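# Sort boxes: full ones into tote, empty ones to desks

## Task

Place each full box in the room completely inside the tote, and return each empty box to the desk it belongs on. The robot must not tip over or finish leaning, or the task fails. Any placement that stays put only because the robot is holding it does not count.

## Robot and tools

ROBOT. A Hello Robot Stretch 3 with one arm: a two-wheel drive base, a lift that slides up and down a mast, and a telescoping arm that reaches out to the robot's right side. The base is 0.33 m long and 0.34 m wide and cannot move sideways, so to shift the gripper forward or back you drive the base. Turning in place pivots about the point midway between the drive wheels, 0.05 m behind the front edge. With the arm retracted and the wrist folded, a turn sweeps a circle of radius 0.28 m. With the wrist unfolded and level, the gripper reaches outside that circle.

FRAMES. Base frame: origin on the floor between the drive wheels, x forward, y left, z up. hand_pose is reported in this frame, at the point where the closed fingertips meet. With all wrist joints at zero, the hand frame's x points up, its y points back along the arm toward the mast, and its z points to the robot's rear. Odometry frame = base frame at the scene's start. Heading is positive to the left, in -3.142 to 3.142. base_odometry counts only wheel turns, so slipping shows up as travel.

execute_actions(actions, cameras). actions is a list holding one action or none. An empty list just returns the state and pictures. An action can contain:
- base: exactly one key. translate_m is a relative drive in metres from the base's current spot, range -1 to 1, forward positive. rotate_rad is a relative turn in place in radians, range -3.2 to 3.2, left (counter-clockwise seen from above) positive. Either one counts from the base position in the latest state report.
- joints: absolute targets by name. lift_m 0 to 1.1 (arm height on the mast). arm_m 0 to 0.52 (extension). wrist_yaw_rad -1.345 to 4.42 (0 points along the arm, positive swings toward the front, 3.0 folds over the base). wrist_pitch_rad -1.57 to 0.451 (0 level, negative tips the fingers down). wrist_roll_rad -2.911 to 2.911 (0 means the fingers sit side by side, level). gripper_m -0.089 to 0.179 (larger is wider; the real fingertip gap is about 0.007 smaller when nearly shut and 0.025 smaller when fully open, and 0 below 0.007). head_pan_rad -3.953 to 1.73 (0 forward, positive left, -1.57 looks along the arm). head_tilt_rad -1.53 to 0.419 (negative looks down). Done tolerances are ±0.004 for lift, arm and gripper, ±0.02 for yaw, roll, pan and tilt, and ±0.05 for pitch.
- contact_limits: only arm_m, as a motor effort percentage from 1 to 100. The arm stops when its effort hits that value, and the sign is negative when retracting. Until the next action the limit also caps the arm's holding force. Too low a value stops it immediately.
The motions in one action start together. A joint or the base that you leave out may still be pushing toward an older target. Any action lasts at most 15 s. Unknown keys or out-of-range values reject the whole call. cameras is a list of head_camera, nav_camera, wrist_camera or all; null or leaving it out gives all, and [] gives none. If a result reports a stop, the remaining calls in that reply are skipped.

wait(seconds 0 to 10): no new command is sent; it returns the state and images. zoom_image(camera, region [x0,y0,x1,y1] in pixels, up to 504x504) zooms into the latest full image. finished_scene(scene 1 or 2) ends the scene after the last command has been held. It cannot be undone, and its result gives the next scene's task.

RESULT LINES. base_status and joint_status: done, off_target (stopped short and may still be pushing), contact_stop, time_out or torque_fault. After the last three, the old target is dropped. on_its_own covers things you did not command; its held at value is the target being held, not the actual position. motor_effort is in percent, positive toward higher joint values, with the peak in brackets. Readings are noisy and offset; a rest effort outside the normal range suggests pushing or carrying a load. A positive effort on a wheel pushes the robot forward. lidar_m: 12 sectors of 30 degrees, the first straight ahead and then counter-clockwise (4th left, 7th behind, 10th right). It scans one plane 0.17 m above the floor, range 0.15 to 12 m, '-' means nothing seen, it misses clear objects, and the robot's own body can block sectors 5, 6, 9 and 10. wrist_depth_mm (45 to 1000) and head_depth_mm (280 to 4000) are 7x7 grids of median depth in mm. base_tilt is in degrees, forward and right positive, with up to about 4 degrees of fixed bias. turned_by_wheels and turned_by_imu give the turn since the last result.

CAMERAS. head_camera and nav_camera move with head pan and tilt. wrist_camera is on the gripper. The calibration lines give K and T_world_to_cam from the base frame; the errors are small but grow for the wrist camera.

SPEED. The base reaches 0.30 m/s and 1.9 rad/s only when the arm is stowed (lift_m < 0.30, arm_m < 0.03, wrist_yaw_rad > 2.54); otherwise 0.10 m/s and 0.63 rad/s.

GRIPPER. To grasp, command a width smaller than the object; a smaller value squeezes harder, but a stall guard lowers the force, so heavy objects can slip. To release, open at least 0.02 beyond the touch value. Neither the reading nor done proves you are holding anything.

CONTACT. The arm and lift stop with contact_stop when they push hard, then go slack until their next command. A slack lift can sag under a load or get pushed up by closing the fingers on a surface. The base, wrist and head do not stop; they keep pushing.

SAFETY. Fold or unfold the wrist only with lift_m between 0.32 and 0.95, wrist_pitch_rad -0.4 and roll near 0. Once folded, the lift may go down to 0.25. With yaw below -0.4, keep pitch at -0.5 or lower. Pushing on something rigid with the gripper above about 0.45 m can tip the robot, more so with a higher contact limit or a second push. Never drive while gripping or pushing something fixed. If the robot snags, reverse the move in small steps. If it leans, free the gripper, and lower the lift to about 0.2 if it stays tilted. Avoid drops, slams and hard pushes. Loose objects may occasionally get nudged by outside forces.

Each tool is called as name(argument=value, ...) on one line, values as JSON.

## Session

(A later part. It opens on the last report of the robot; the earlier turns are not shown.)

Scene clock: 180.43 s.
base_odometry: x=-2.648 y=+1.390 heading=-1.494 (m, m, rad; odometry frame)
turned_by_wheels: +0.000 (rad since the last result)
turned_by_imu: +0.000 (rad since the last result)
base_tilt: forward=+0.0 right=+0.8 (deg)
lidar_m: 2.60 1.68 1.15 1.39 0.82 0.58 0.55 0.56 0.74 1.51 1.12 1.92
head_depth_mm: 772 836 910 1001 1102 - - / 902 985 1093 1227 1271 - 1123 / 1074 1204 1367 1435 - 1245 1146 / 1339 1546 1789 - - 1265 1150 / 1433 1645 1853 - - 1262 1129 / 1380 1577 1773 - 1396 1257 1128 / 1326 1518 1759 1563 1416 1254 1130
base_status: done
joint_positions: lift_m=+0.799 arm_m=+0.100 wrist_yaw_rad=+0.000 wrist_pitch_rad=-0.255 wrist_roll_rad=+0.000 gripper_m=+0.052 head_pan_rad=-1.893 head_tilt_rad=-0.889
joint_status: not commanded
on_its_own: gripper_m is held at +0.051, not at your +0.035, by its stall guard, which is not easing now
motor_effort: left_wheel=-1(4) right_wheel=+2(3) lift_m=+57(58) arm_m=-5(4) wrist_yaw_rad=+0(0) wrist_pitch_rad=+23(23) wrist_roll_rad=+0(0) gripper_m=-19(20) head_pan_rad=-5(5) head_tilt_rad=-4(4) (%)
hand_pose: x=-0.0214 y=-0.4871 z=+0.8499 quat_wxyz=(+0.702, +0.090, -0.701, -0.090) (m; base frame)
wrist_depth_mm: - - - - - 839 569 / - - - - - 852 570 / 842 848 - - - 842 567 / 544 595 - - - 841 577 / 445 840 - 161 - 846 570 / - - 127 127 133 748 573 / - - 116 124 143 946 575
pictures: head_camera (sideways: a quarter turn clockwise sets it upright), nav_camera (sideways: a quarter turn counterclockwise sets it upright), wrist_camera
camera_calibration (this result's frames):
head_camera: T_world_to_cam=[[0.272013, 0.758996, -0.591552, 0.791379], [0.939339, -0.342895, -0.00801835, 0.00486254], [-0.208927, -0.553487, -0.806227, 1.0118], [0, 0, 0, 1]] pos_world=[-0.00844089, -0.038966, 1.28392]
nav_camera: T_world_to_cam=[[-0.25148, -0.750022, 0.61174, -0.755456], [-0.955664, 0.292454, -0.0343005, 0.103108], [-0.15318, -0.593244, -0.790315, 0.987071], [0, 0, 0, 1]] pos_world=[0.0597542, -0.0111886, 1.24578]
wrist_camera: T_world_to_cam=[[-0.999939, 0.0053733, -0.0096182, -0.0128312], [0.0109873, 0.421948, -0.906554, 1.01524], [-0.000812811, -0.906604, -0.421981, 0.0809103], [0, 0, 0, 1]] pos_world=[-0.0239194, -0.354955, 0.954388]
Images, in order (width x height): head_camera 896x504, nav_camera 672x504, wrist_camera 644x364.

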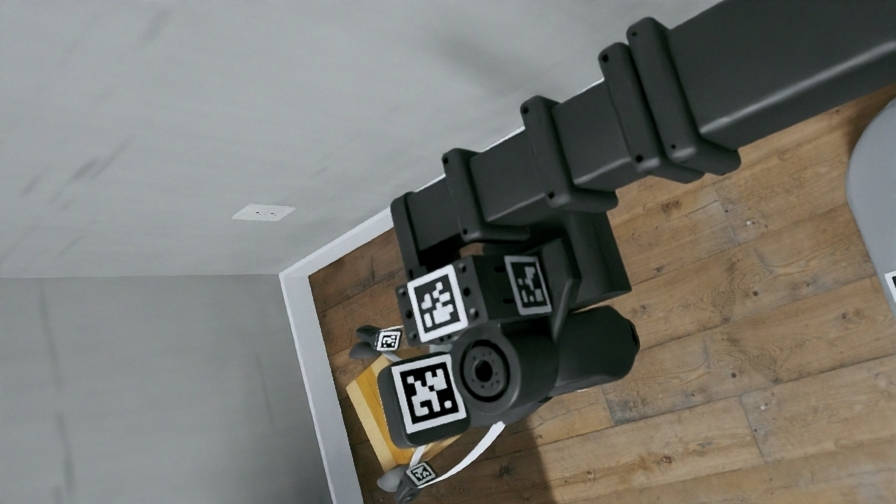

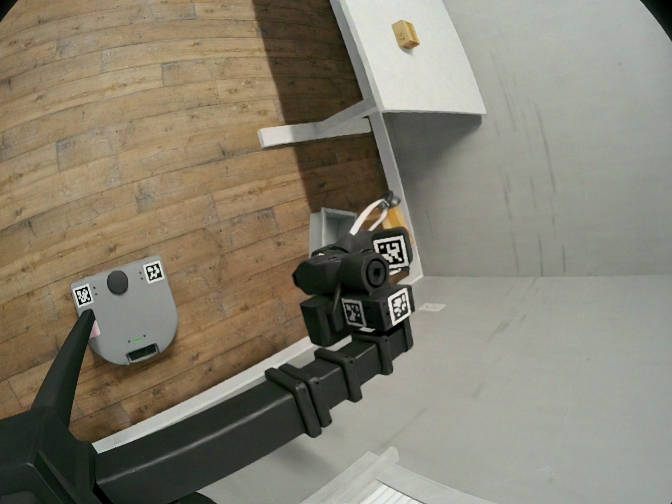

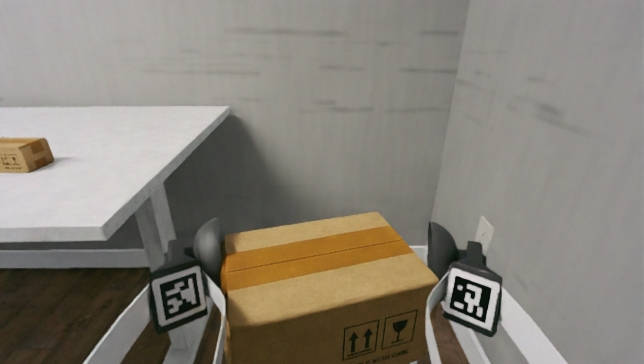

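execute_actions(actions=[{"joints":{"lift_m":0.5,"arm_m":0.0,"wrist_yaw_rad":0.5,"head_pan_rad":-1.6,"head_tilt_rad":-1.0}}])

Scene clock: 185.90 s.
base_odometry: x=-2.648 y=+1.390 heading=-1.494 (m, m, rad; odometry frame)
turned_by_wheels: +0.000 (rad since the last result)
turned_by_imu: -0.001 (rad since the last result)
base_tilt: forward=+0.0 right=+0.9 (deg)
lidar_m: 2.61 1.68 1.15 1.38 0.82 0.58 0.55 0.56 0.74 1.51 1.12 1.92
head_depth_mm: 1314 1339 1398 1430 1337 1228 1115 / 1482 1707 1703 1527 1358 1245 - / 1466 1729 1717 1500 1355 1261 - / 1449 1702 1728 1489 1356 1263 - / 1432 1689 1722 1519 1295 1204 1111 / 1418 1682 1723 1517 1352 1222 1108 / 1357 1654 1641 1488 1352 1218 1109
base_status: not commanded
joint_positions: lift_m=+0.501 arm_m=+0.000 wrist_yaw_rad=+0.499 wrist_pitch_rad=-0.255 wrist_roll_rad=+0.000 gripper_m=+0.052 head_pan_rad=-1.607 head_tilt_rad=-0.988
joint_status: all done
on_its_own: gripper_m is held at +0.051, not at your +0.035, by its stall guard, which is not easing now
motor_effort: left_wheel=-1(2) right_wheel=+2(2) lift_m=+18(52) arm_m=-4(7) wrist_yaw_rad=+2(5) wrist_pitch_rad=+23(23) wrist_roll_rad=+0(0) gripper_m=-19(20) head_pan_rad=+6(35) head_tilt_rad=-4(10) (%)
hand_pose: x=+0.0943 y=-0.3576 z=+0.5513 quat_wxyz=(+0.702, +0.261, -0.657, +0.086) (m; base frame)
wrist_depth_mm: - - 908 824 - - 918 / - - - - - - 973 / - - - - - - - / - - - - - - - / - - - 162 - - - / 895 923 127 127 132 810 926 / 767 749 116 124 142 721 715
pictures: head_camera (sideways: a quarter turn clockwise sets it upright), nav_camera (sideways: a quarter turn counterclockwise sets it upright), wrist_camera
camera_calibration (this result's frames):
head_camera: T_world_to_cam=[[0.0488604, 0.859397, -0.508968, 0.685154], [0.99795, -0.0630955, -0.0107351, 0.00804076], [-0.0413394, -0.5074, -0.860718, 1.08161], [0, 0, 0, 1]] pos_world=[0.00321206, -0.0395005, 1.27977]
nav_camera: T_world_to_cam=[[-0.0317663, -0.847064, 0.530541, -0.651011], [-0.999224, 0.0145381, -0.0366174, 0.106385], [0.0233042, -0.531292, -0.846868, 1.05951], [0, 0, 0, 1]] pos_world=[0.0609313, 0.00991803, 1.24655]
wrist_camera: T_world_to_cam=[[-0.880525, -0.473902, -0.00961424, -0.0832757], [-0.192555, 0.37616, -0.906326, 0.691317], [0.433126, -0.796191, -0.42247, 0.0712478], [0, 0, 0, 1]] pos_world=[0.0289306, -0.242783, 0.655858]
Images, in order (width x height): head_camera 896x504, nav_camera 672x504, wrist_camera 644x364.

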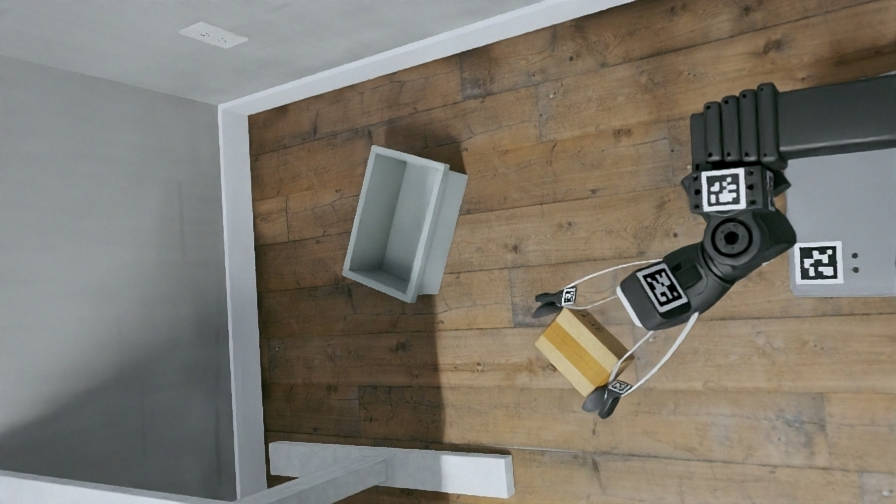

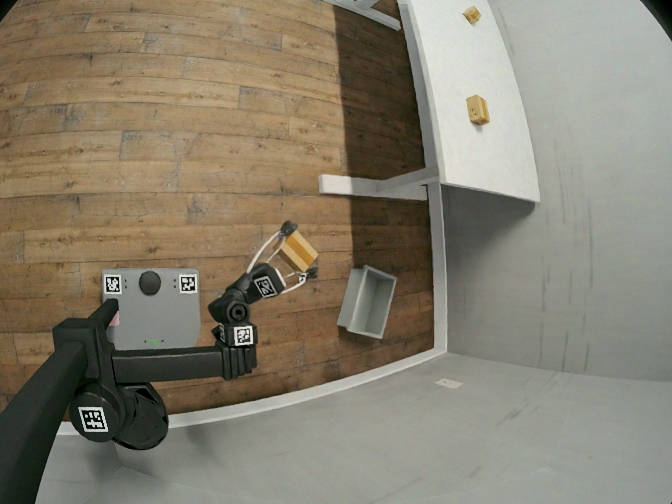

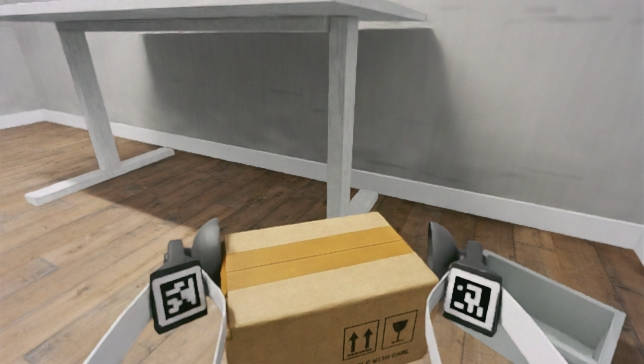

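execute_actions(actions=[{"base":{"translate_m":-0.095},"joints":{"lift_m":0.36,"arm_m":0.48,"wrist_yaw_rad":0.0,"wrist_pitch_rad":-0.7}}])

Scene clock: 194.50 s.
base_odometry: x=-2.655 y=+1.484 heading=-1.494 (m, m, rad; odometry frame)
turned_by_wheels: +0.000 (rad since the last result)
turned_by_imu: -0.001 (rad since the last result)
base_tilt: forward=+0.0 right=+0.9 (deg)
lidar_m: 2.70 1.75 1.18 2.07 0.68 0.48 0.45 0.46 0.62 1.51 1.16 2.00
head_depth_mm: 1086 1120 1160 1197 1234 1191 1116 / 1414 1520 1566 1496 1359 1225 1139 / 1459 1743 1736 1519 1360 1222 - / 1457 1717 1761 1471 1359 1223 - / 1438 1699 1725 1494 1354 1222 1116 / 1426 1679 1722 1516 1356 1222 1110 / 1406 1654 1702 1510 1347 1218 1108
base_status: done
joint_positions: lift_m=+0.361 arm_m=+0.480 wrist_yaw_rad=+0.000 wrist_pitch_rad=-0.737 wrist_roll_rad=+0.000 gripper_m=+0.052 head_pan_rad=-1.607 head_tilt_rad=-0.988
joint_status: all done
on_its_own: gripper_m is held at +0.051, not at your +0.035, by its stall guard, which is not easing now
motor_effort: left_wheel=-2(5) right_wheel=+1(2) lift_m=+19(18) arm_m=+3(5) wrist_yaw_rad=+1(7) wrist_pitch_rad=+15(23) wrist_roll_rad=+0(0) gripper_m=-19(20) head_pan_rad=+5(5) head_tilt_rad=-5(4) (%)
hand_pose: x=-0.0216 y=-0.7983 z=+0.3093 quat_wxyz=(+0.660, +0.255, -0.659, -0.255) (m; base frame)
wrist_depth_mm: 777 770 784 792 786 655 444 / 755 766 778 778 769 658 444 / 636 663 671 671 675 639 443 / 553 576 546 503 466 574 449 / 516 513 380 160 403 522 432 / 460 465 127 127 133 466 435 / 419 424 116 124 143 412 412
pictures: head_camera (sideways: a quarter turn clockwise sets it upright), nav_camera (sideways: a quarter turn counterclockwise sets it upright), wrist_camera
camera_calibration (this result's frames):
head_camera: T_world_to_cam=[[0.0487571, 0.859412, -0.508954, 0.685136], [0.997957, -0.0629749, -0.0107356, 0.0080413], [-0.0412776, -0.507391, -0.860727, 1.08163], [0, 0, 0, 1]] pos_world=[0.00321684, -0.0395005, 1.27977]
nav_camera: T_world_to_cam=[[-0.0316645, -0.847077, 0.530527, -0.650993], [-0.999225, 0.0144181, -0.0366177, 0.106386], [0.0233688, -0.531275, -0.846877, 1.05953], [0, 0, 0, 1]] pos_world=[0.0609301, 0.00992558, 1.24655]
wrist_camera: T_world_to_cam=[[-0.999934, 0.00985964, -0.00581568, -0.0141054], [0.0113643, 0.794055, -0.60774, 0.861129], [-0.00137413, -0.607766, -0.794115, -0.0756932], [0, 0, 0, 1]] pos_world=[-0.0239946, -0.729648, 0.463151]
Images, in order (width x height): head_camera 896x504, nav_camera 672x504, wrist_camera 644x364.

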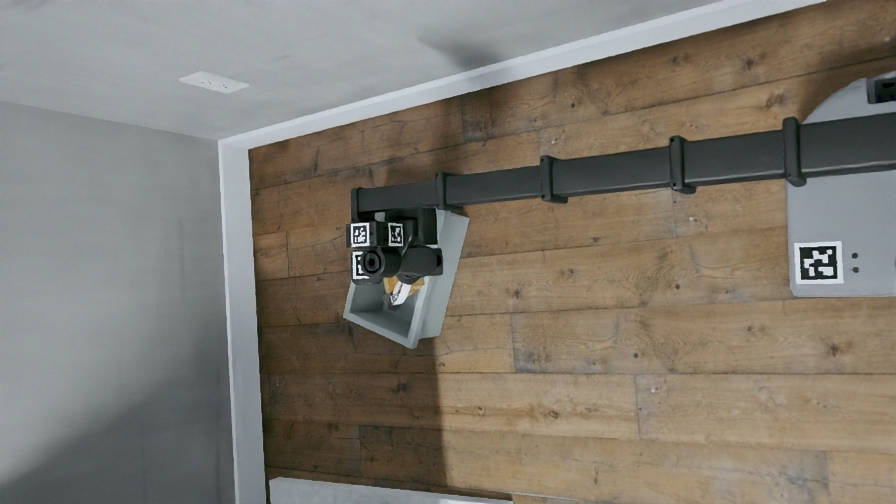

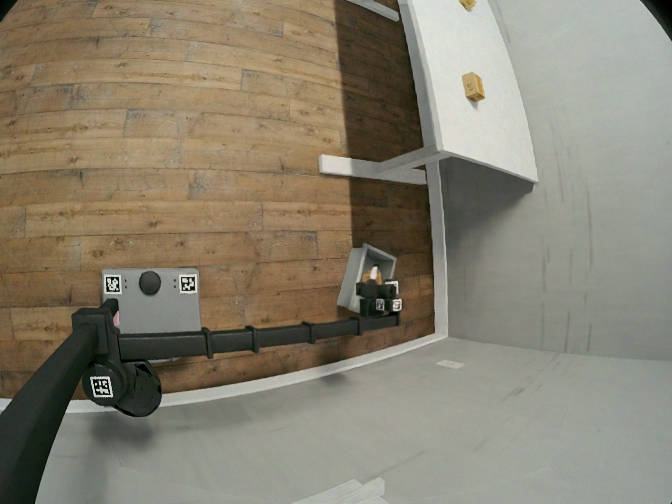

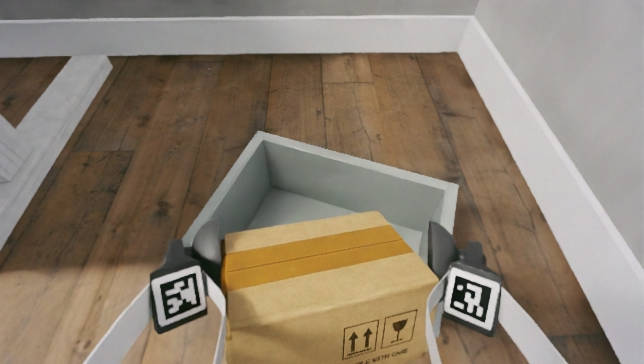

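execute_actions(actions=[{"base":{"translate_m":0.025},"joints":{"lift_m":0.25,"arm_m":0.5}}], cameras=["wrist_camera","head_camera"])

Scene clock: 198.33 s.
base_odometry: x=-2.653 y=+1.459 heading=-1.494 (m, m, rad; odometry frame)
turned_by_wheels: +0.000 (rad since the last result)
turned_by_imu: -0.001 (rad since the last result)
base_tilt: forward=+0.0 right=+0.9 (deg)
lidar_m: 2.67 1.74 1.17 2.11 0.71 0.50 0.48 0.49 0.65 0.79 1.15 1.98
head_depth_mm: 1147 1182 1224 1264 1284 1209 1118 / 1441 1601 1643 1499 1366 1229 1148 / 1458 1732 1721 1526 1358 1220 - / 1453 1717 1722 1468 1348 1224 - / 1429 1701 1724 1490 1347 1220 1113 / 1420 1677 1730 1517 1347 1216 1114 / 1411 1657 1694 1514 1345 1219 1112
base_status: done
joint_positions: lift_m=+0.251 arm_m=+0.500 wrist_yaw_rad=+0.000 wrist_pitch_rad=-0.737 wrist_roll_rad=+0.000 gripper_m=+0.052 head_pan_rad=-1.607 head_tilt_rad=-0.988
joint_status: all done
on_its_own: gripper_m is held at +0.051, not at your +0.035, by its stall guard, which is not easing now
motor_effort: left_wheel=-1(3) right_wheel=+1(7) lift_m=+19(20) arm_m=+4(4) wrist_yaw_rad=+1(1) wrist_pitch_rad=+15(16) wrist_roll_rad=+0(0) gripper_m=-19(20) head_pan_rad=+5(5) head_tilt_rad=-4(4) (%)
hand_pose: x=-0.0216 y=-0.8183 z=+0.1993 quat_wxyz=(+0.660, +0.255, -0.659, -0.255) (m; base frame)
wrist_depth_mm: 652 708 705 706 722 644 470 / 564 583 594 591 594 588 457 / 505 504 397 401 359 507 463 / 437 436 360 437 417 360 431 / 386 395 260 161 384 333 392 / 352 351 127 127 133 341 353 / 319 318 116 124 143 318 320
pictures: head_camera (sideways: a quarter turn clockwise sets it upright), wrist_camera
camera_calibration (this result's frames):
head_camera: T_world_to_cam=[[0.0487385, 0.859427, -0.50893, 0.685104], [0.997959, -0.0629525, -0.0107363, 0.00804228], [-0.0412655, -0.507368, -0.860741, 1.08164], [0, 0, 0, 1]] pos_world=[0.00321774, -0.0394999, 1.27977]
wrist_camera: T_world_to_cam=[[-0.999934, 0.00986009, -0.00581507, -0.0145479], [0.0113643, 0.794095, -0.607688, 0.810163], [-0.00137414, -0.607714, -0.794155, -0.175148], [0, 0, 0, 1]] pos_world=[-0.0239946, -0.749643, 0.353147]
Images, in order (width x height): head_camera 896x504, wrist_camera 644x364.

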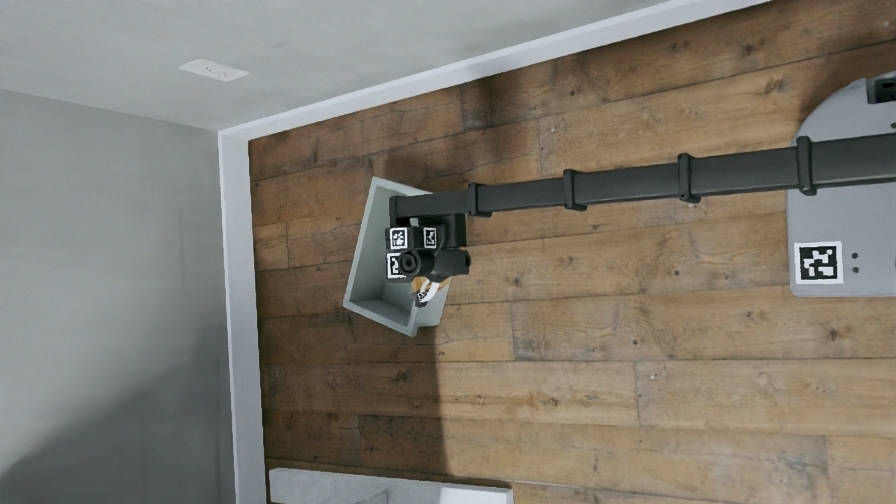

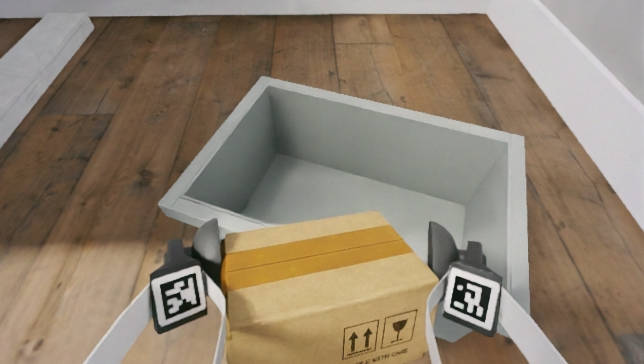

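execute_actions(actions=[{"base":{"rotate_rad":-0.5},"joints":{"lift_m":0.4,"arm_m":0.1}}], cameras=[])

execute_actions(actions=[{"base":{"translate_m":0.3}}], cameras=[])

execute_actions(actions=[{"base":{"rotate_rad":0.5}}], cameras=[])

execute_actions(actions=[{"base":{"translate_m":-0.3}}], cameras=[])

execute_actions(actions=[{"joints":{"arm_m":0.46,"lift_m":0.3}}], cameras=["wrist_camera","head_camera"])

Scene clock: 211.33 s.
base_odometry: x=-2.653 y=+1.459 heading=-1.994 (m, m, rad; odometry frame)
turned_by_wheels: -0.500 (rad since the last result)
turned_by_imu: -0.495 (rad since the last result)
base_tilt: forward=+0.0 right=+0.9 (deg)
lidar_m: 1.98 2.67 1.73 1.17 2.02 0.69 0.50 0.48 0.49 0.66 1.52 1.15
head_depth_mm: 549 607 649 795 933 1116 1119 / 612 693 797 934 1134 1222 1134 / 695 798 940 1137 1328 - - / 799 939 1149 1420 1396 1199 - / 944 1146 1464 1514 1349 1221 1109 / 1151 1467 1691 1508 1354 1222 1112 / 1411 1672 1722 1470 1352 1220 1113
base_status: done
joint_positions: lift_m=+0.399 arm_m=+0.100 wrist_yaw_rad=+0.000 wrist_pitch_rad=-0.737 wrist_roll_rad=+0.000 gripper_m=+0.052 head_pan_rad=-1.607 head_tilt_rad=-0.988
joint_status: all done
on_its_own: gripper_m is held at +0.051, not at your +0.035, by its stall guard, which is not easing now
motor_effort: left_wheel=+1(6) right_wheel=-1(6) lift_m=+58(60) arm_m=-4(4) wrist_yaw_rad=+2(1) wrist_pitch_rad=+16(15) wrist_roll_rad=+0(0) gripper_m=-20(19) head_pan_rad=+6(5) head_tilt_rad=-3(4) (%)
hand_pose: x=-0.0216 y=-0.4187 z=+0.3477 quat_wxyz=(+0.660, +0.255, -0.659, -0.255) (m; base frame)
wrist_depth_mm: 939 - 967 571 377 281 223 / 694 710 828 646 409 300 236 / 598 594 726 688 456 321 252 / 625 631 635 637 516 348 265 / 556 568 562 160 465 374 284 / 497 508 127 127 133 384 302 / 457 458 116 124 143 440 323
pictures: none
No camera images: the call's "cameras" was empty. Leave "cameras" out to get every camera's image.

Scene clock: 215.43 s.
base_odometry: x=-2.776 y=+1.186 heading=-1.994 (m, m, rad; odometry frame)
turned_by_wheels: +0.000 (rad since the last result)
turned_by_imu: -0.001 (rad since the last result)
base_tilt: forward=+0.0 right=+0.9 (deg)
lidar_m: 1.68 2.44 2.38 1.64 1.72 1.07 0.77 0.73 0.76 1.02 0.92 0.93
head_depth_mm: 855 951 1074 1235 1343 1227 1120 / 952 1077 1242 1440 1360 1228 1129 / 1082 1240 1461 1530 1375 - - / 1244 1461 1674 1492 1389 1197 - / 1433 1686 1728 1472 1355 1224 1110 / 1373 1593 1715 1479 1355 1216 1112 / 1298 1487 1661 1516 1346 1217 1106
base_status: done
joint_positions: lift_m=+0.399 arm_m=+0.100 wrist_yaw_rad=+0.000 wrist_pitch_rad=-0.737 wrist_roll_rad=+0.000 gripper_m=+0.052 head_pan_rad=-1.607 head_tilt_rad=-0.988
joint_status: not commanded
on_its_own: gripper_m is held at +0.051, not at your +0.035, by its stall guard, which is not easing now
motor_effort: left_wheel=+1(4) right_wheel=-1(2) lift_m=+58(58) arm_m=-4(4) wrist_yaw_rad=+1(1) wrist_pitch_rad=+16(15) wrist_roll_rad=+0(0) gripper_m=-20(19) head_pan_rad=+5(6) head_tilt_rad=-4(4) (%)
hand_pose: x=-0.0216 y=-0.4187 z=+0.3477 quat_wxyz=(+0.660, +0.255, -0.659, -0.255) (m; base frame)
wrist_depth_mm: 831 941 - 988 724 545 429 / 848 833 707 755 774 572 449 / 734 719 610 641 724 609 478 / 630 625 626 640 635 622 509 / 556 559 566 161 564 566 523 / 501 501 127 127 133 517 505 / 453 453 116 124 143 454 459
pictures: none
No camera images: the call's "cameras" was empty. Leave "cameras" out to get every camera's image.

Scene clock: 217.17 s.
base_odometry: x=-2.776 y=+1.186 heading=-1.494 (m, m, rad; odometry frame)
turned_by_wheels: +0.500 (rad since the last result)
turned_by_imu: +0.495 (rad since the last result)
base_tilt: forward=+0.0 right=+0.9 (deg)
lidar_m: 2.44 2.38 1.65 1.24 1.09 0.77 0.73 0.75 1.00 0.92 0.93 1.68
head_depth_mm: 1334 1584 1706 1502 1361 1234 1117 / 1326 1575 1743 1494 1359 1226 1134 / 1313 1551 1713 1489 1378 - - / 1297 1535 1711 1524 1388 1200 - / 1288 1523 1688 1518 1354 1220 1112 / 1043 875 787 1469 1341 1221 1108 / 1040 874 785 1513 1344 1214 1108
base_status: done
joint_positions: lift_m=+0.399 arm_m=+0.100 wrist_yaw_rad=+0.000 wrist_pitch_rad=-0.737 wrist_roll_rad=+0.000 gripper_m=+0.052 head_pan_rad=-1.607 head_tilt_rad=-0.988
joint_status: not commanded
on_its_own: gripper_m is held at +0.051, not at your +0.035, by its stall guard, which is not easing now
motor_effort: left_wheel=-1(5) right_wheel=+2(5) lift_m=+58(58) arm_m=-4(4) wrist_yaw_rad=+1(1) wrist_pitch_rad=+16(15) wrist_roll_rad=+0(0) gripper_m=-20(19) head_pan_rad=+6(4) head_tilt_rad=-4(5) (%)
hand_pose: x=-0.0216 y=-0.4187 z=+0.3477 quat_wxyz=(+0.660, +0.255, -0.659, -0.255) (m; base frame)
wrist_depth_mm: 971 940 941 990 984 999 769 / 833 847 768 854 820 855 755 / 715 723 708 732 697 678 697 / 628 626 611 637 621 566 629 / 560 551 528 160 556 559 562 / 500 501 127 127 133 518 513 / 454 457 116 124 143 452 462
pictures: none
No camera images: the call's "cameras" was empty. Leave "cameras" out to get every camera's image.

Scene clock: 221.33 s.
base_odometry: x=-2.799 y=+1.485 heading=-1.494 (m, m, rad; odometry frame)
turned_by_wheels: +0.000 (rad since the last result)
turned_by_imu: +0.000 (rad since the last result)
base_tilt: forward=+0.0 right=+0.9 (deg)
lidar_m: 2.87 1.86 1.31 2.04 0.65 0.46 0.43 0.45 0.59 1.38 1.04 1.87
head_depth_mm: 1045 1077 1114 1153 1191 1184 1107 / 1307 1457 1526 1471 1362 1229 1132 / 1326 1577 1735 1496 1381 - - / 1309 1548 1716 1491 1388 1201 - / 1302 1533 1706 1468 1348 1221 1111 / 1295 1516 1694 1516 1353 1220 1112 / 1273 1506 1687 1511 1343 1213 1107
base_status: done
joint_positions: lift_m=+0.399 arm_m=+0.100 wrist_yaw_rad=+0.000 wrist_pitch_rad=-0.737 wrist_roll_rad=+0.000 gripper_m=+0.052 head_pan_rad=-1.607 head_tilt_rad=-0.988
joint_status: not commanded
on_its_own: gripper_m is held at +0.051, not at your +0.035, by its stall guard, which is not easing now
motor_effort: left_wheel=-2(5) right_wheel=+2(3) lift_m=+58(58) arm_m=-4(4) wrist_yaw_rad=+1(1) wrist_pitch_rad=+16(16) wrist_roll_rad=+0(0) gripper_m=-20(20) head_pan_rad=+5(5) head_tilt_rad=-4(4) (%)
hand_pose: x=-0.0216 y=-0.4187 z=+0.3477 quat_wxyz=(+0.660, +0.255, -0.659, -0.255) (m; base frame)
wrist_depth_mm: 650 991 981 - 993 648 445 / 688 816 857 708 861 664 444 / 694 724 668 709 684 649 448 / 613 625 624 605 616 608 453 / 550 564 561 159 560 559 452 / 509 510 126 127 133 517 440 / 458 456 116 124 143 454 442
pictures: none
No camera images: the call's "cameras" was empty. Leave "cameras" out to get every camera's image.

Scene clock: 225.20 s.
base_odometry: x=-2.799 y=+1.485 heading=-1.494 (m, m, rad; odometry frame)
turned_by_wheels: +0.000 (rad since the last result)
turned_by_imu: +0.000 (rad since the last result)
base_tilt: forward=+0.0 right=+0.8 (deg)
lidar_m: 2.88 1.85 1.31 2.05 0.65 0.46 0.44 0.45 0.59 1.37 1.04 1.86
head_depth_mm: 1044 1080 1117 1153 1192 1185 1106 / 1306 1457 1526 1466 1359 1227 1144 / 1326 1562 1736 1532 1368 1240 - / 1317 1550 1712 1400 1351 1220 - / 1300 1525 1716 1464 1354 1224 1114 / 1288 1513 1690 1506 1350 1218 1111 / 1279 1507 1689 1512 1349 1219 1108
base_status: not commanded
joint_positions: lift_m=+0.301 arm_m=+0.460 wrist_yaw_rad=+0.000 wrist_pitch_rad=-0.737 wrist_roll_rad=+0.000 gripper_m=+0.052 head_pan_rad=-1.607 head_tilt_rad=-0.988
joint_status: all done
on_its_own: gripper_m is held at +0.051, not at your +0.035, by its stall guard, which is not easing now
motor_effort: left_wheel=-2(2) right_wheel=+2(2) lift_m=+19(52) arm_m=+3(6) wrist_yaw_rad=+0(1) wrist_pitch_rad=+15(16) wrist_roll_rad=+0(0) gripper_m=-19(19) head_pan_rad=+6(5) head_tilt_rad=-4(4) (%)
hand_pose: x=-0.0216 y=-0.7782 z=+0.2492 quat_wxyz=(+0.660, +0.255, -0.659, -0.255) (m; base frame)
wrist_depth_mm: 648 653 671 669 665 642 424 / 637 680 660 658 683 612 433 / 571 579 585 580 583 564 427 / 506 503 476 510 506 511 420 / 444 448 314 160 314 448 420 / 402 402 127 127 133 406 396 / 361 293 116 125 143 281 369
pictures: head_camera (sideways: a quarter turn clockwise sets it upright), wrist_camera
camera_calibration (this result's frames):
head_camera: T_world_to_cam=[[0.0487197, 0.859509, -0.508794, 0.684928], [0.99796, -0.0629256, -0.0107406, 0.00804779], [-0.0412478, -0.507233, -0.860821, 1.08175], [0, 0, 0, 1]] pos_world=[0.00321886, -0.0394965, 1.27977]
wrist_camera: T_world_to_cam=[[-0.999934, 0.00996177, -0.00580987, -0.0145924], [0.0114427, 0.794422, -0.607258, 0.808788], [-0.00143387, -0.607284, -0.794483, -0.11073], [0, 0, 0, 1]] pos_world=[-0.0240049, -0.709618, 0.403085]
Images, in order (width x height): head_camera 896x504, wrist_camera 644x364.

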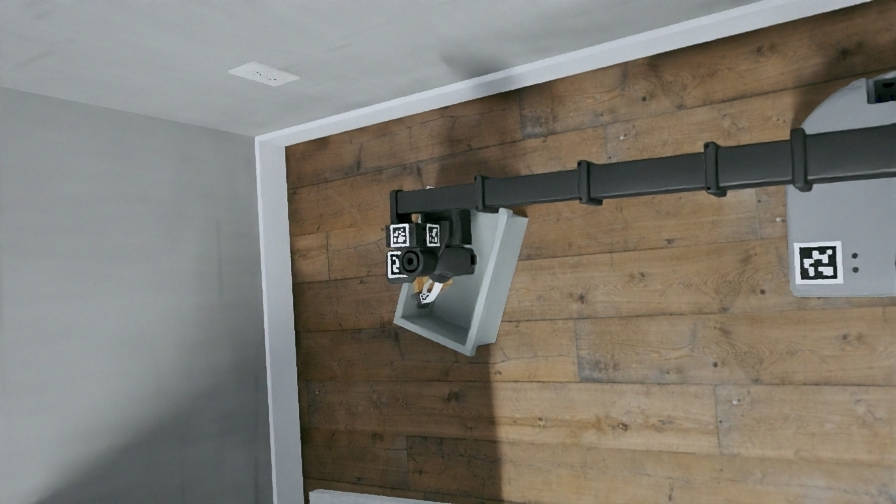

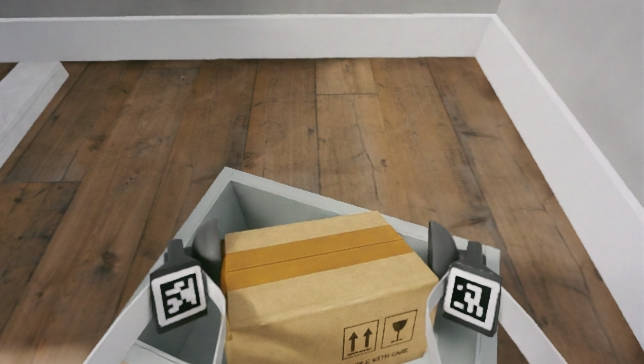

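execute_actions(actions=[{"joints":{"arm_m":0.43,"lift_m":0.22}}], cameras=["wrist_camera","head_camera"])

Scene clock: 230.30 s.
base_odometry: x=-2.799 y=+1.485 heading=-1.494 (m, m, rad; odometry frame)
turned_by_wheels: +0.000 (rad since the last result)
turned_by_imu: -0.001 (rad since the last result)
base_tilt: forward=+0.0 right=+0.9 (deg)
lidar_m: 2.88 1.85 1.32 2.04 0.65 0.46 0.44 0.45 0.59 0.69 1.04 1.86
head_depth_mm: 1044 1079 1116 1150 1195 1189 1105 / 1302 1459 1521 1472 1361 1223 1145 / 1328 1565 1738 1524 1361 1234 - / 1311 1546 1711 1481 1360 1219 - / 1294 1533 1702 1467 1348 1227 1116 / 1290 1523 1698 1516 1350 1215 1111 / 1271 1497 1684 1514 1344 1216 1110
base_status: not commanded
joint_positions: lift_m=+0.221 arm_m=+0.430 wrist_yaw_rad=+0.000 wrist_pitch_rad=-0.737 wrist_roll_rad=+0.000 gripper_m=+0.052 head_pan_rad=-1.607 head_tilt_rad=-0.988
joint_status: all done
on_its_own: gripper_m is held at +0.051, not at your +0.035, by its stall guard, which is not easing now
motor_effort: left_wheel=-2(2) right_wheel=+2(2) lift_m=+19(19) arm_m=-3(5) wrist_yaw_rad=+0(0) wrist_pitch_rad=+15(15) wrist_roll_rad=+0(0) gripper_m=-19(20) head_pan_rad=+5(6) head_tilt_rad=-4(4) (%)
hand_pose: x=-0.0216 y=-0.7487 z=+0.1692 quat_wxyz=(+0.660, +0.255, -0.659, -0.255) (m; base frame)
wrist_depth_mm: 628 641 649 652 653 607 424 / 528 533 525 540 538 545 412 / 456 456 311 303 464 462 414 / 395 277 360 343 292 266 399 / 357 251 320 161 321 251 360 / 307 203 127 127 133 209 320 / 291 287 116 124 143 211 292
pictures: head_camera (sideways: a quarter turn clockwise sets it upright), wrist_camera
camera_calibration (this result's frames):
head_camera: T_world_to_cam=[[0.0487197, 0.859509, -0.508794, 0.684927], [0.99796, -0.0629256, -0.0107406, 0.00804781], [-0.0412478, -0.507233, -0.860821, 1.08175], [0, 0, 0, 1]] pos_world=[0.00321886, -0.0394965, 1.27977]
wrist_camera: T_world_to_cam=[[-0.999934, 0.00996166, -0.00580984, -0.0153512], [0.0114426, 0.794427, -0.607252, 0.736764], [-0.00143375, -0.607279, -0.794488, -0.156353], [0, 0, 0, 1]] pos_world=[-0.0240049, -0.680101, 0.323092]
Images, in order (width x height): head_camera 896x504, wrist_camera 644x364.

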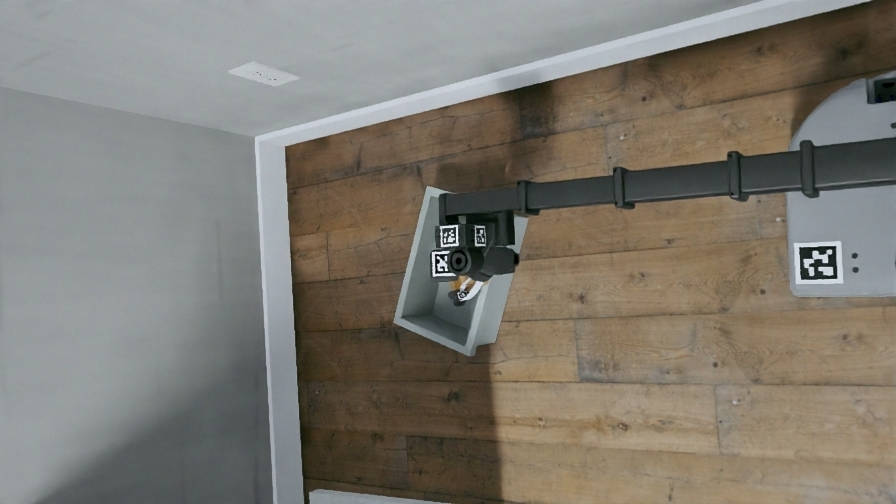

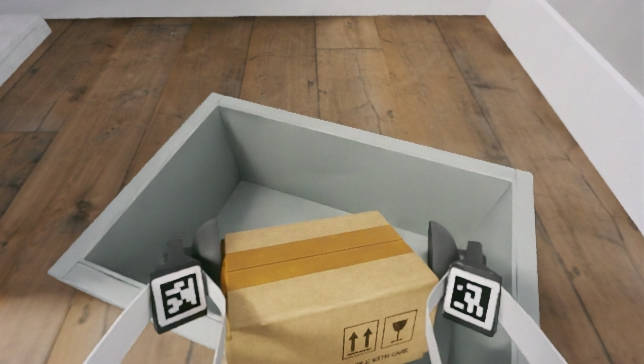

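execute_actions(actions=[{"base":{"translate_m":0.02},"joints":{"arm_m":0.51,"wrist_pitch_rad":-1.0,"lift_m":0.2}}], cameras=["wrist_camera","head_camera"])

Scene clock: 235.53 s.
base_odometry: x=-2.798 y=+1.465 heading=-1.494 (m, m, rad; odometry frame)
turned_by_wheels: +0.000 (rad since the last result)
turned_by_imu: -0.007 (rad since the last result)
base_tilt: forward=+0.0 right=+0.9 (deg)
lidar_m: 2.69 1.84 1.31 1.67 0.68 0.48 0.45 0.47 0.61 1.37 1.03 1.86
head_depth_mm: 1073 1113 1145 1192 1225 1193 1115 / 1306 1477 1546 1486 1361 1229 1146 / 1323 1572 1723 1523 1358 1230 - / 1313 1563 1725 1462 1357 1223 - / 1303 1533 1697 1476 1351 1221 1116 / 1286 1519 1697 1515 1351 1219 1111 / 1277 1507 1676 1506 1342 1217 1113
base_status: done
joint_positions: lift_m=+0.207 arm_m=+0.510 wrist_yaw_rad=-0.001 wrist_pitch_rad=-1.021 wrist_roll_rad=+0.006 gripper_m=+0.055 head_pan_rad=-1.606 head_tilt_rad=-0.991
joint_status: lift_m contact_stop (moved -0.014 of -0.021); the others done
on_its_own: gripper_m is held at +0.054, not at your +0.035, by its stall guard, which is not easing now; lift_m is slack since a contact_stop, until your next command for it (your +0.200 is given up)
motor_effort: left_wheel=+0(9) right_wheel=+1(12) lift_m=+34(35) arm_m=+3(5) wrist_yaw_rad=+2(17) wrist_pitch_rad=+8(48) wrist_roll_rad=-4(7) gripper_m=-20(22) head_pan_rad=+5(5) head_tilt_rad=-3(4) (%)
hand_pose: x=-0.0218 y=-0.7681 z=+0.1143 quat_wxyz=(+0.615, +0.344, -0.619, -0.347) (m; base frame)
wrist_depth_mm: 370 364 370 368 370 369 366 / 339 211 236 202 344 345 343 / 321 206 292 259 215 188 320 / 173 223 297 295 276 230 181 / 178 236 140 143 161 243 167 / 179 228 115 121 132 200 156 / 143 150 122 131 244 214 145
pictures: head_camera (sideways: a quarter turn clockwise sets it upright), wrist_camera
camera_calibration (this result's frames):
head_camera: T_world_to_cam=[[0.0484705, 0.860927, -0.506413, 0.681828], [0.997983, -0.0625484, -0.010815, 0.00814452], [-0.0409863, -0.504868, -0.862223, 1.08357], [0, 0, 0, 1]] pos_world=[0.0032348, -0.0394363, 1.27965]
wrist_camera: T_world_to_cam=[[-0.999831, 0.0174809, -0.00565959, -0.00989896], [0.0183457, 0.932556, -0.360559, 0.796831], [-0.00102501, -0.360601, -0.932719, -0.00649376], [0, 0, 0, 1]] pos_world=[-0.0245223, -0.745258, 0.281191]
Images, in order (width x height): head_camera 896x504, wrist_camera 644x364.

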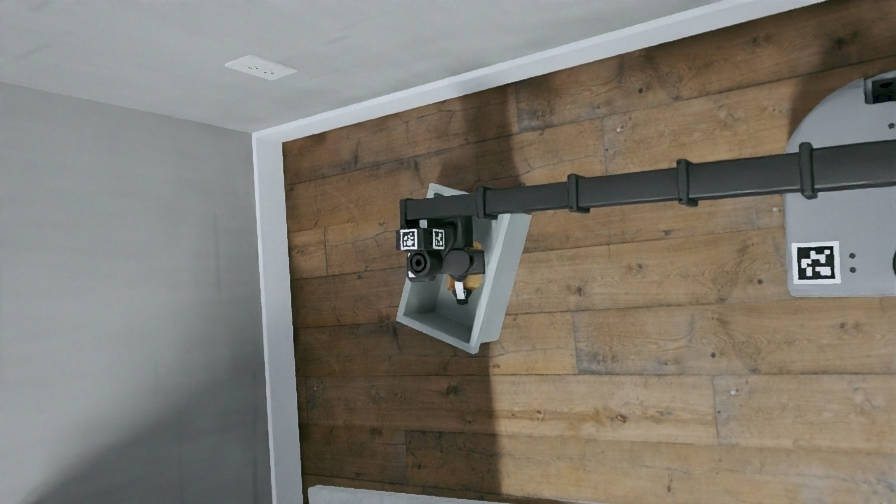

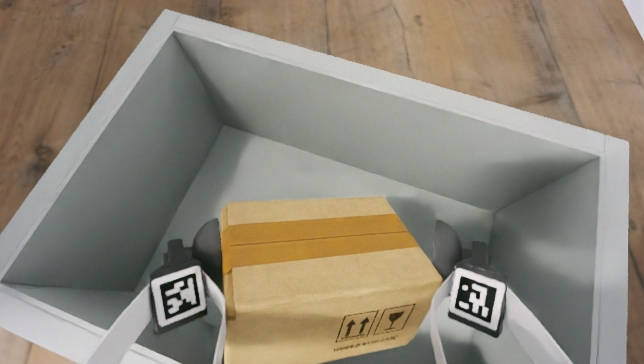

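Touching down inside. Release.

execute_actions(actions=[{"joints":{"gripper_m":0.11,"lift_m":0.22}}], cameras=[])

execute_actions(actions=[{"joints":{"lift_m":0.45}}], cameras=["wrist_camera"])

Scene clock: 238.53 s.
base_odometry: x=-2.798 y=+1.465 heading=-1.494 (m, m, rad; odometry frame)
turned_by_wheels: +0.000 (rad since the last result)
turned_by_imu: +0.000 (rad since the last result)
base_tilt: forward=+0.0 right=+0.9 (deg)
lidar_m: 2.69 1.84 1.31 1.67 0.68 0.48 0.45 0.47 0.61 1.37 1.03 1.86
head_depth_mm: 1073 1111 1148 1193 1228 1196 1121 / 1315 1468 1547 1483 1356 1227 1147 / 1328 1578 1738 1519 1358 1229 - / 1316 1558 1714 1456 1349 1226 - / 1304 1535 1706 1463 1349 1224 1115 / 1284 1516 1695 1504 1352 1220 1111 / 1276 1500 1678 1506 1350 1214 1109
base_status: not commanded
joint_positions: lift_m=+0.219 arm_m=+0.510 wrist_yaw_rad=-0.001 wrist_pitch_rad=-1.011 wrist_roll_rad=+0.006 gripper_m=+0.110 head_pan_rad=-1.606 head_tilt_rad=-0.991
joint_status: all done
motor_effort: left_wheel=-1(1) right_wheel=+1(1) lift_m=+55(59) arm_m=+3(4) wrist_yaw_rad=+1(4) wrist_pitch_rad=+5(9) wrist_roll_rad=-4(3) gripper_m=+1(74) head_pan_rad=+5(4) head_tilt_rad=-3(3) (%)
hand_pose: x=-0.0217 y=-0.7703 z=+0.1280 quat_wxyz=(+0.617, +0.341, -0.620, -0.344) (m; base frame)
wrist_depth_mm: 393 391 392 398 393 392 390 / 365 351 233 219 364 366 367 / 339 214 286 252 210 202 339 / 311 221 307 309 276 227 200 / 179 234 295 292 294 247 190 / 181 229 277 272 228 204 175 / 158 157 246 220 218 216 165
pictures: none
No camera images: the call's "cameras" was empty. Leave "cameras" out to get every camera's image.

Scene clock: 241.47 s.
base_odometry: x=-2.798 y=+1.465 heading=-1.494 (m, m, rad; odometry frame)
turned_by_wheels: +0.000 (rad since the last result)
turned_by_imu: +0.000 (rad since the last result)
base_tilt: forward=+0.0 right=+0.9 (deg)
lidar_m: 2.70 1.84 1.31 1.67 0.68 0.48 0.45 0.46 0.61 1.37 1.03 1.85
head_depth_mm: 1075 1108 1151 1188 1229 1193 1114 / 1309 1469 1549 1482 1362 1236 - / 1328 1574 1741 1508 1353 1228 - / 1317 1558 1733 1474 1352 1222 - / 1303 1534 1696 1477 1350 1220 1108 / 1286 1521 1700 1519 1353 1223 1110 / 1273 1492 1679 1507 1350 1214 1113
base_status: not commanded
joint_positions: lift_m=+0.449 arm_m=+0.510 wrist_yaw_rad=-0.001 wrist_pitch_rad=-1.010 wrist_roll_rad=+0.006 gripper_m=+0.110 head_pan_rad=-1.606 head_tilt_rad=-0.991
joint_status: all done
motor_effort: left_wheel=-1(1) right_wheel=+1(1) lift_m=+54(53) arm_m=+4(5) wrist_yaw_rad=+1(0) wrist_pitch_rad=+4(4) wrist_roll_rad=-4(3) gripper_m=+0(1) head_pan_rad=+5(4) head_tilt_rad=-2(3) (%)
hand_pose: x=-0.0217 y=-0.7705 z=+0.3581 quat_wxyz=(+0.617, +0.341, -0.620, -0.344) (m; base frame)
wrist_depth_mm: 678 694 697 706 704 622 436 / 633 642 660 656 657 633 440 / 595 608 604 608 609 603 440 / 565 575 555 570 564 558 445 / 532 532 519 522 490 539 443 / 498 501 489 502 491 500 435 / 470 469 465 435 453 471 438
pictures: wrist_camera
camera_calibration (this result's frames):
wrist_camera: T_world_to_cam=[[-0.999847, 0.016507, -0.00582691, -0.00906525], [0.017491, 0.928636, -0.370579, 0.887616], [-0.00070605, -0.370624, -0.928783, 0.210897], [0, 0, 0, 1]] pos_world=[-0.0244402, -0.74596, 0.524756]
Images, in order (width x height): wrist_camera 644x364.

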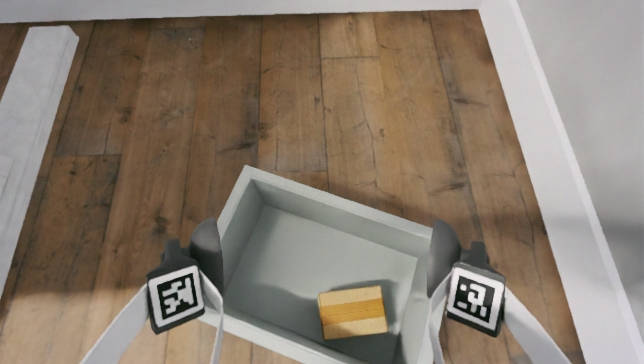

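execute_actions(actions=[{"base":{"translate_m":0.25},"joints":{"lift_m":0.8,"arm_m":0.0,"wrist_pitch_rad":-0.22,"gripper_m":0.179,"head_pan_rad":-1.4,"head_tilt_rad":-0.7}}], cameras=[])

execute_actions(actions=[{"base":{"translate_m":0.97}}])

Scene clock: 252.20 s.
base_odometry: x=-2.779 y=+1.216 heading=-1.494 (m, m, rad; odometry frame)
turned_by_wheels: +0.000 (rad since the last result)
turned_by_imu: -0.001 (rad since the last result)
base_tilt: forward=+0.0 right=+0.9 (deg)
lidar_m: 2.45 2.41 1.67 1.25 1.05 0.74 0.70 0.72 0.95 1.36 0.93 1.71
head_depth_mm: 1140 1278 1443 1670 1642 1348 - / 1151 1290 1452 1687 1628 1379 - / 1157 1302 1482 1717 1614 - - / 1171 1312 1268 1689 1616 1375 1196 / 1180 1328 1118 874 1456 1348 1197 / 1193 1320 1116 872 1578 1363 1193 / 1204 1331 1111 873 1576 1365 1190
base_status: done
joint_positions: lift_m=+0.799 arm_m=+0.000 wrist_yaw_rad=+0.000 wrist_pitch_rad=-0.239 wrist_roll_rad=+0.006 gripper_m=+0.179 head_pan_rad=-1.407 head_tilt_rad=-0.705
joint_status: all done
motor_effort: left_wheel=-1(2) right_wheel=+0(4) lift_m=+53(54) arm_m=-5(6) wrist_yaw_rad=+1(1) wrist_pitch_rad=+8(7) wrist_roll_rad=-3(4) gripper_m=+0(83) head_pan_rad=+6(30) head_tilt_rad=+1(16) (%)
hand_pose: x=-0.0215 y=-0.3884 z=+0.8538 quat_wxyz=(+0.700, +0.084, -0.704, -0.085) (m; base frame)
wrist_depth_mm: 981 989 - 999 - - 734 / - - - - - - 736 / 931 911 912 - - - 740 / 527 558 629 - - - 752 / 421 432 - - - - 747 / - - - - - - 703 / - - - - - - 749
pictures: none
No camera images: the call's "cameras" was empty. Leave "cameras" out to get every camera's image.

Scene clock: 263.33 s.
base_odometry: x=-2.704 y=+0.249 heading=-1.494 (m, m, rad; odometry frame)
turned_by_wheels: +0.000 (rad since the last result)
turned_by_imu: +0.000 (rad since the last result)
base_tilt: forward=+0.0 right=+0.9 (deg)
lidar_m: 1.52 1.52 1.69 1.28 1.76 1.76 1.67 1.71 1.11 1.31 0.97 1.77
head_depth_mm: 1095 1224 1122 876 750 1377 - / 1109 1234 1122 876 758 1407 - / 1115 1251 1118 878 759 - - / 1126 1265 1120 874 778 1372 1195 / 1135 1279 1114 875 777 1376 1193 / 1149 1287 1114 873 777 1368 1192 / 1155 1303 1112 872 1304 1344 1191
base_status: done
joint_positions: lift_m=+0.799 arm_m=+0.000 wrist_yaw_rad=+0.000 wrist_pitch_rad=-0.239 wrist_roll_rad=+0.006 gripper_m=+0.179 head_pan_rad=-1.407 head_tilt_rad=-0.705
joint_status: not commanded
motor_effort: left_wheel=-1(3) right_wheel=+0(3) lift_m=+53(54) arm_m=-4(5) wrist_yaw_rad=+0(2) wrist_pitch_rad=+8(8) wrist_roll_rad=-3(4) gripper_m=+0(1) head_pan_rad=+5(6) head_tilt_rad=+1(1) (%)
hand_pose: x=-0.0215 y=-0.3884 z=+0.8538 quat_wxyz=(+0.700, +0.084, -0.704, -0.085) (m; base frame)
wrist_depth_mm: 947 942 983 961 966 997 969 / 997 - 988 - - - - / - 915 921 934 899 946 - / 585 574 582 579 588 579 541 / 418 426 419 420 420 436 424 / 342 329 332 331 346 347 347 / - - - - - - -
pictures: head_camera (sideways: a quarter turn clockwise sets it upright), nav_camera (sideways: a quarter turn counterclockwise sets it upright), wrist_camera
camera_calibration (this result's frames):
head_camera: T_world_to_cam=[[-0.0941634, 0.67804, -0.728968, 0.972671], [0.990894, 0.134616, -0.00278552, -0.00226322], [0.0962424, -0.722593, -0.684542, 0.851699], [0, 0, 0, 1]] pos_world=[0.011863, -0.0437739, 1.29206]
nav_camera: T_world_to_cam=[[0.107566, -0.657122, 0.74607, -0.932692], [-0.980649, -0.193594, -0.0291262, 0.0965315], [0.163574, -0.7285, -0.66523, 0.822467], [0, 0, 0, 1]] pos_world=[0.0604552, 0.00496309, 1.24579]
wrist_camera: T_world_to_cam=[[-0.999863, 0.00696773, -0.0150371, -0.00818292], [0.0165715, 0.408062, -0.912804, 0.977148], [-0.000224081, -0.912927, -0.408122, 0.157727], [0, 0, 0, 1]] pos_world=[-0.0243393, -0.254687, 0.956193]
Images, in order (width x height): head_camera 896x504, nav_camera 672x504, wrist_camera 644x364.

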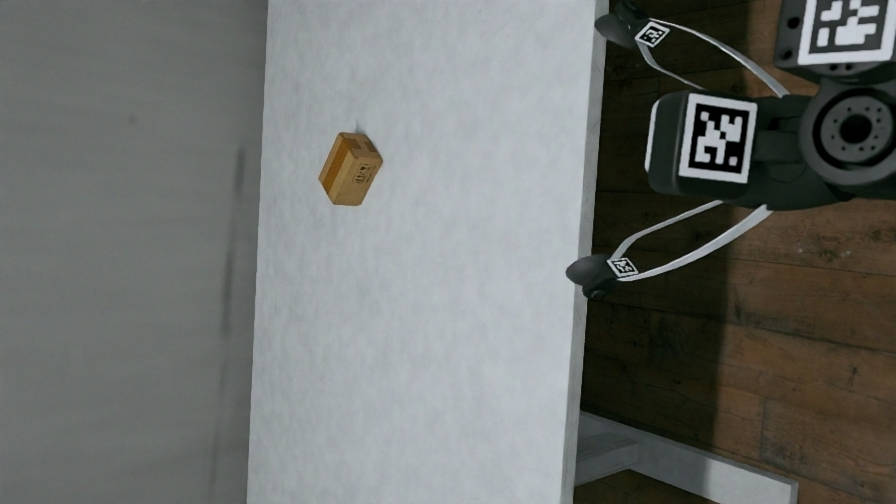

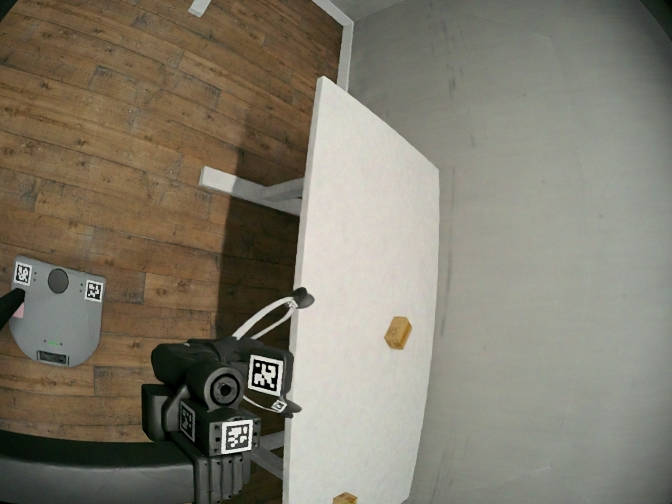

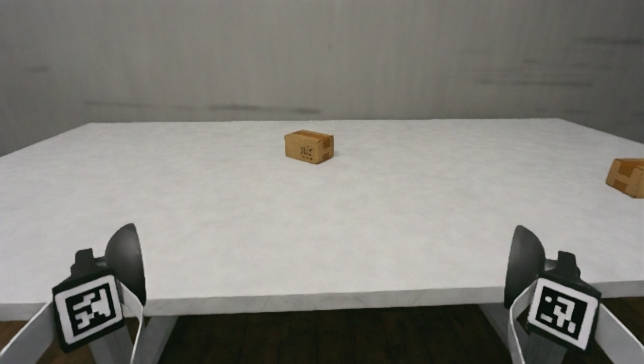

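execute_actions(actions=[{"base":{"translate_m":0.015},"joints":{"lift_m":0.705,"arm_m":0.22}}], cameras=["wrist_camera"])

Scene clock: 269.37 s.
base_odometry: x=-2.703 y=+0.234 heading=-1.494 (m, m, rad; odometry frame)
turned_by_wheels: +0.000 (rad since the last result)
turned_by_imu: -0.001 (rad since the last result)
base_tilt: forward=+0.0 right=+0.9 (deg)
lidar_m: 1.50 1.50 1.68 1.28 1.76 1.77 1.68 1.73 1.12 1.31 0.96 1.77
head_depth_mm: 1098 1221 1127 877 - - 1172 / 1103 1238 1120 875 - 1344 1191 / 1114 1244 1118 876 768 1350 1192 / 1123 1260 1115 874 778 1369 1196 / 1134 1276 1117 874 778 1372 1191 / 1147 1290 1116 876 776 1372 1192 / 1155 1301 1113 872 778 1339 1191
base_status: done
joint_positions: lift_m=+0.706 arm_m=+0.220 wrist_yaw_rad=+0.000 wrist_pitch_rad=-0.239 wrist_roll_rad=+0.006 gripper_m=+0.179 head_pan_rad=-1.407 head_tilt_rad=-0.705
joint_status: all done
motor_effort: left_wheel=-1(3) right_wheel=+1(4) lift_m=+15(50) arm_m=+4(5) wrist_yaw_rad=+2(1) wrist_pitch_rad=+8(8) wrist_roll_rad=-3(4) gripper_m=+0(0) head_pan_rad=+5(5) head_tilt_rad=+1(1) (%)
hand_pose: x=-0.0215 y=-0.6079 z=+0.7603 quat_wxyz=(+0.700, +0.084, -0.704, -0.085) (m; base frame)
wrist_depth_mm: 730 742 746 765 776 791 774 / 780 808 806 818 812 842 839 / 549 545 550 434 543 547 546 / 340 342 344 340 345 345 343 / 250 256 250 250 250 257 250 / - 196 196 196 197 198 201 / - 161 162 162 162 161 156
pictures: wrist_camera
camera_calibration (this result's frames):
wrist_camera: T_world_to_cam=[[-0.999863, 0.00691653, -0.0150378, -0.0080771], [0.0165512, 0.407982, -0.91284, 0.981403], [-0.000178553, -0.912964, -0.40804, -0.0808936], [0, 0, 0, 1]] pos_world=[-0.0243338, -0.474192, 0.862735]
Images, in order (width x height): wrist_camera 644x364.

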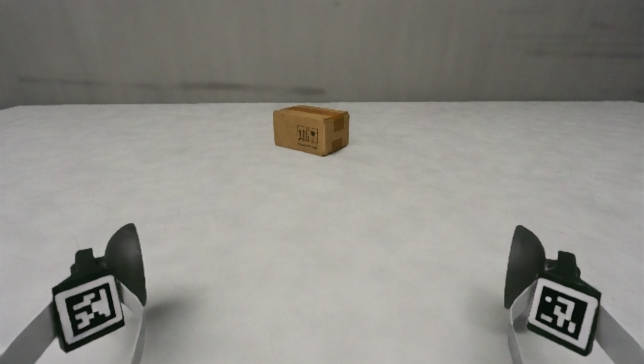

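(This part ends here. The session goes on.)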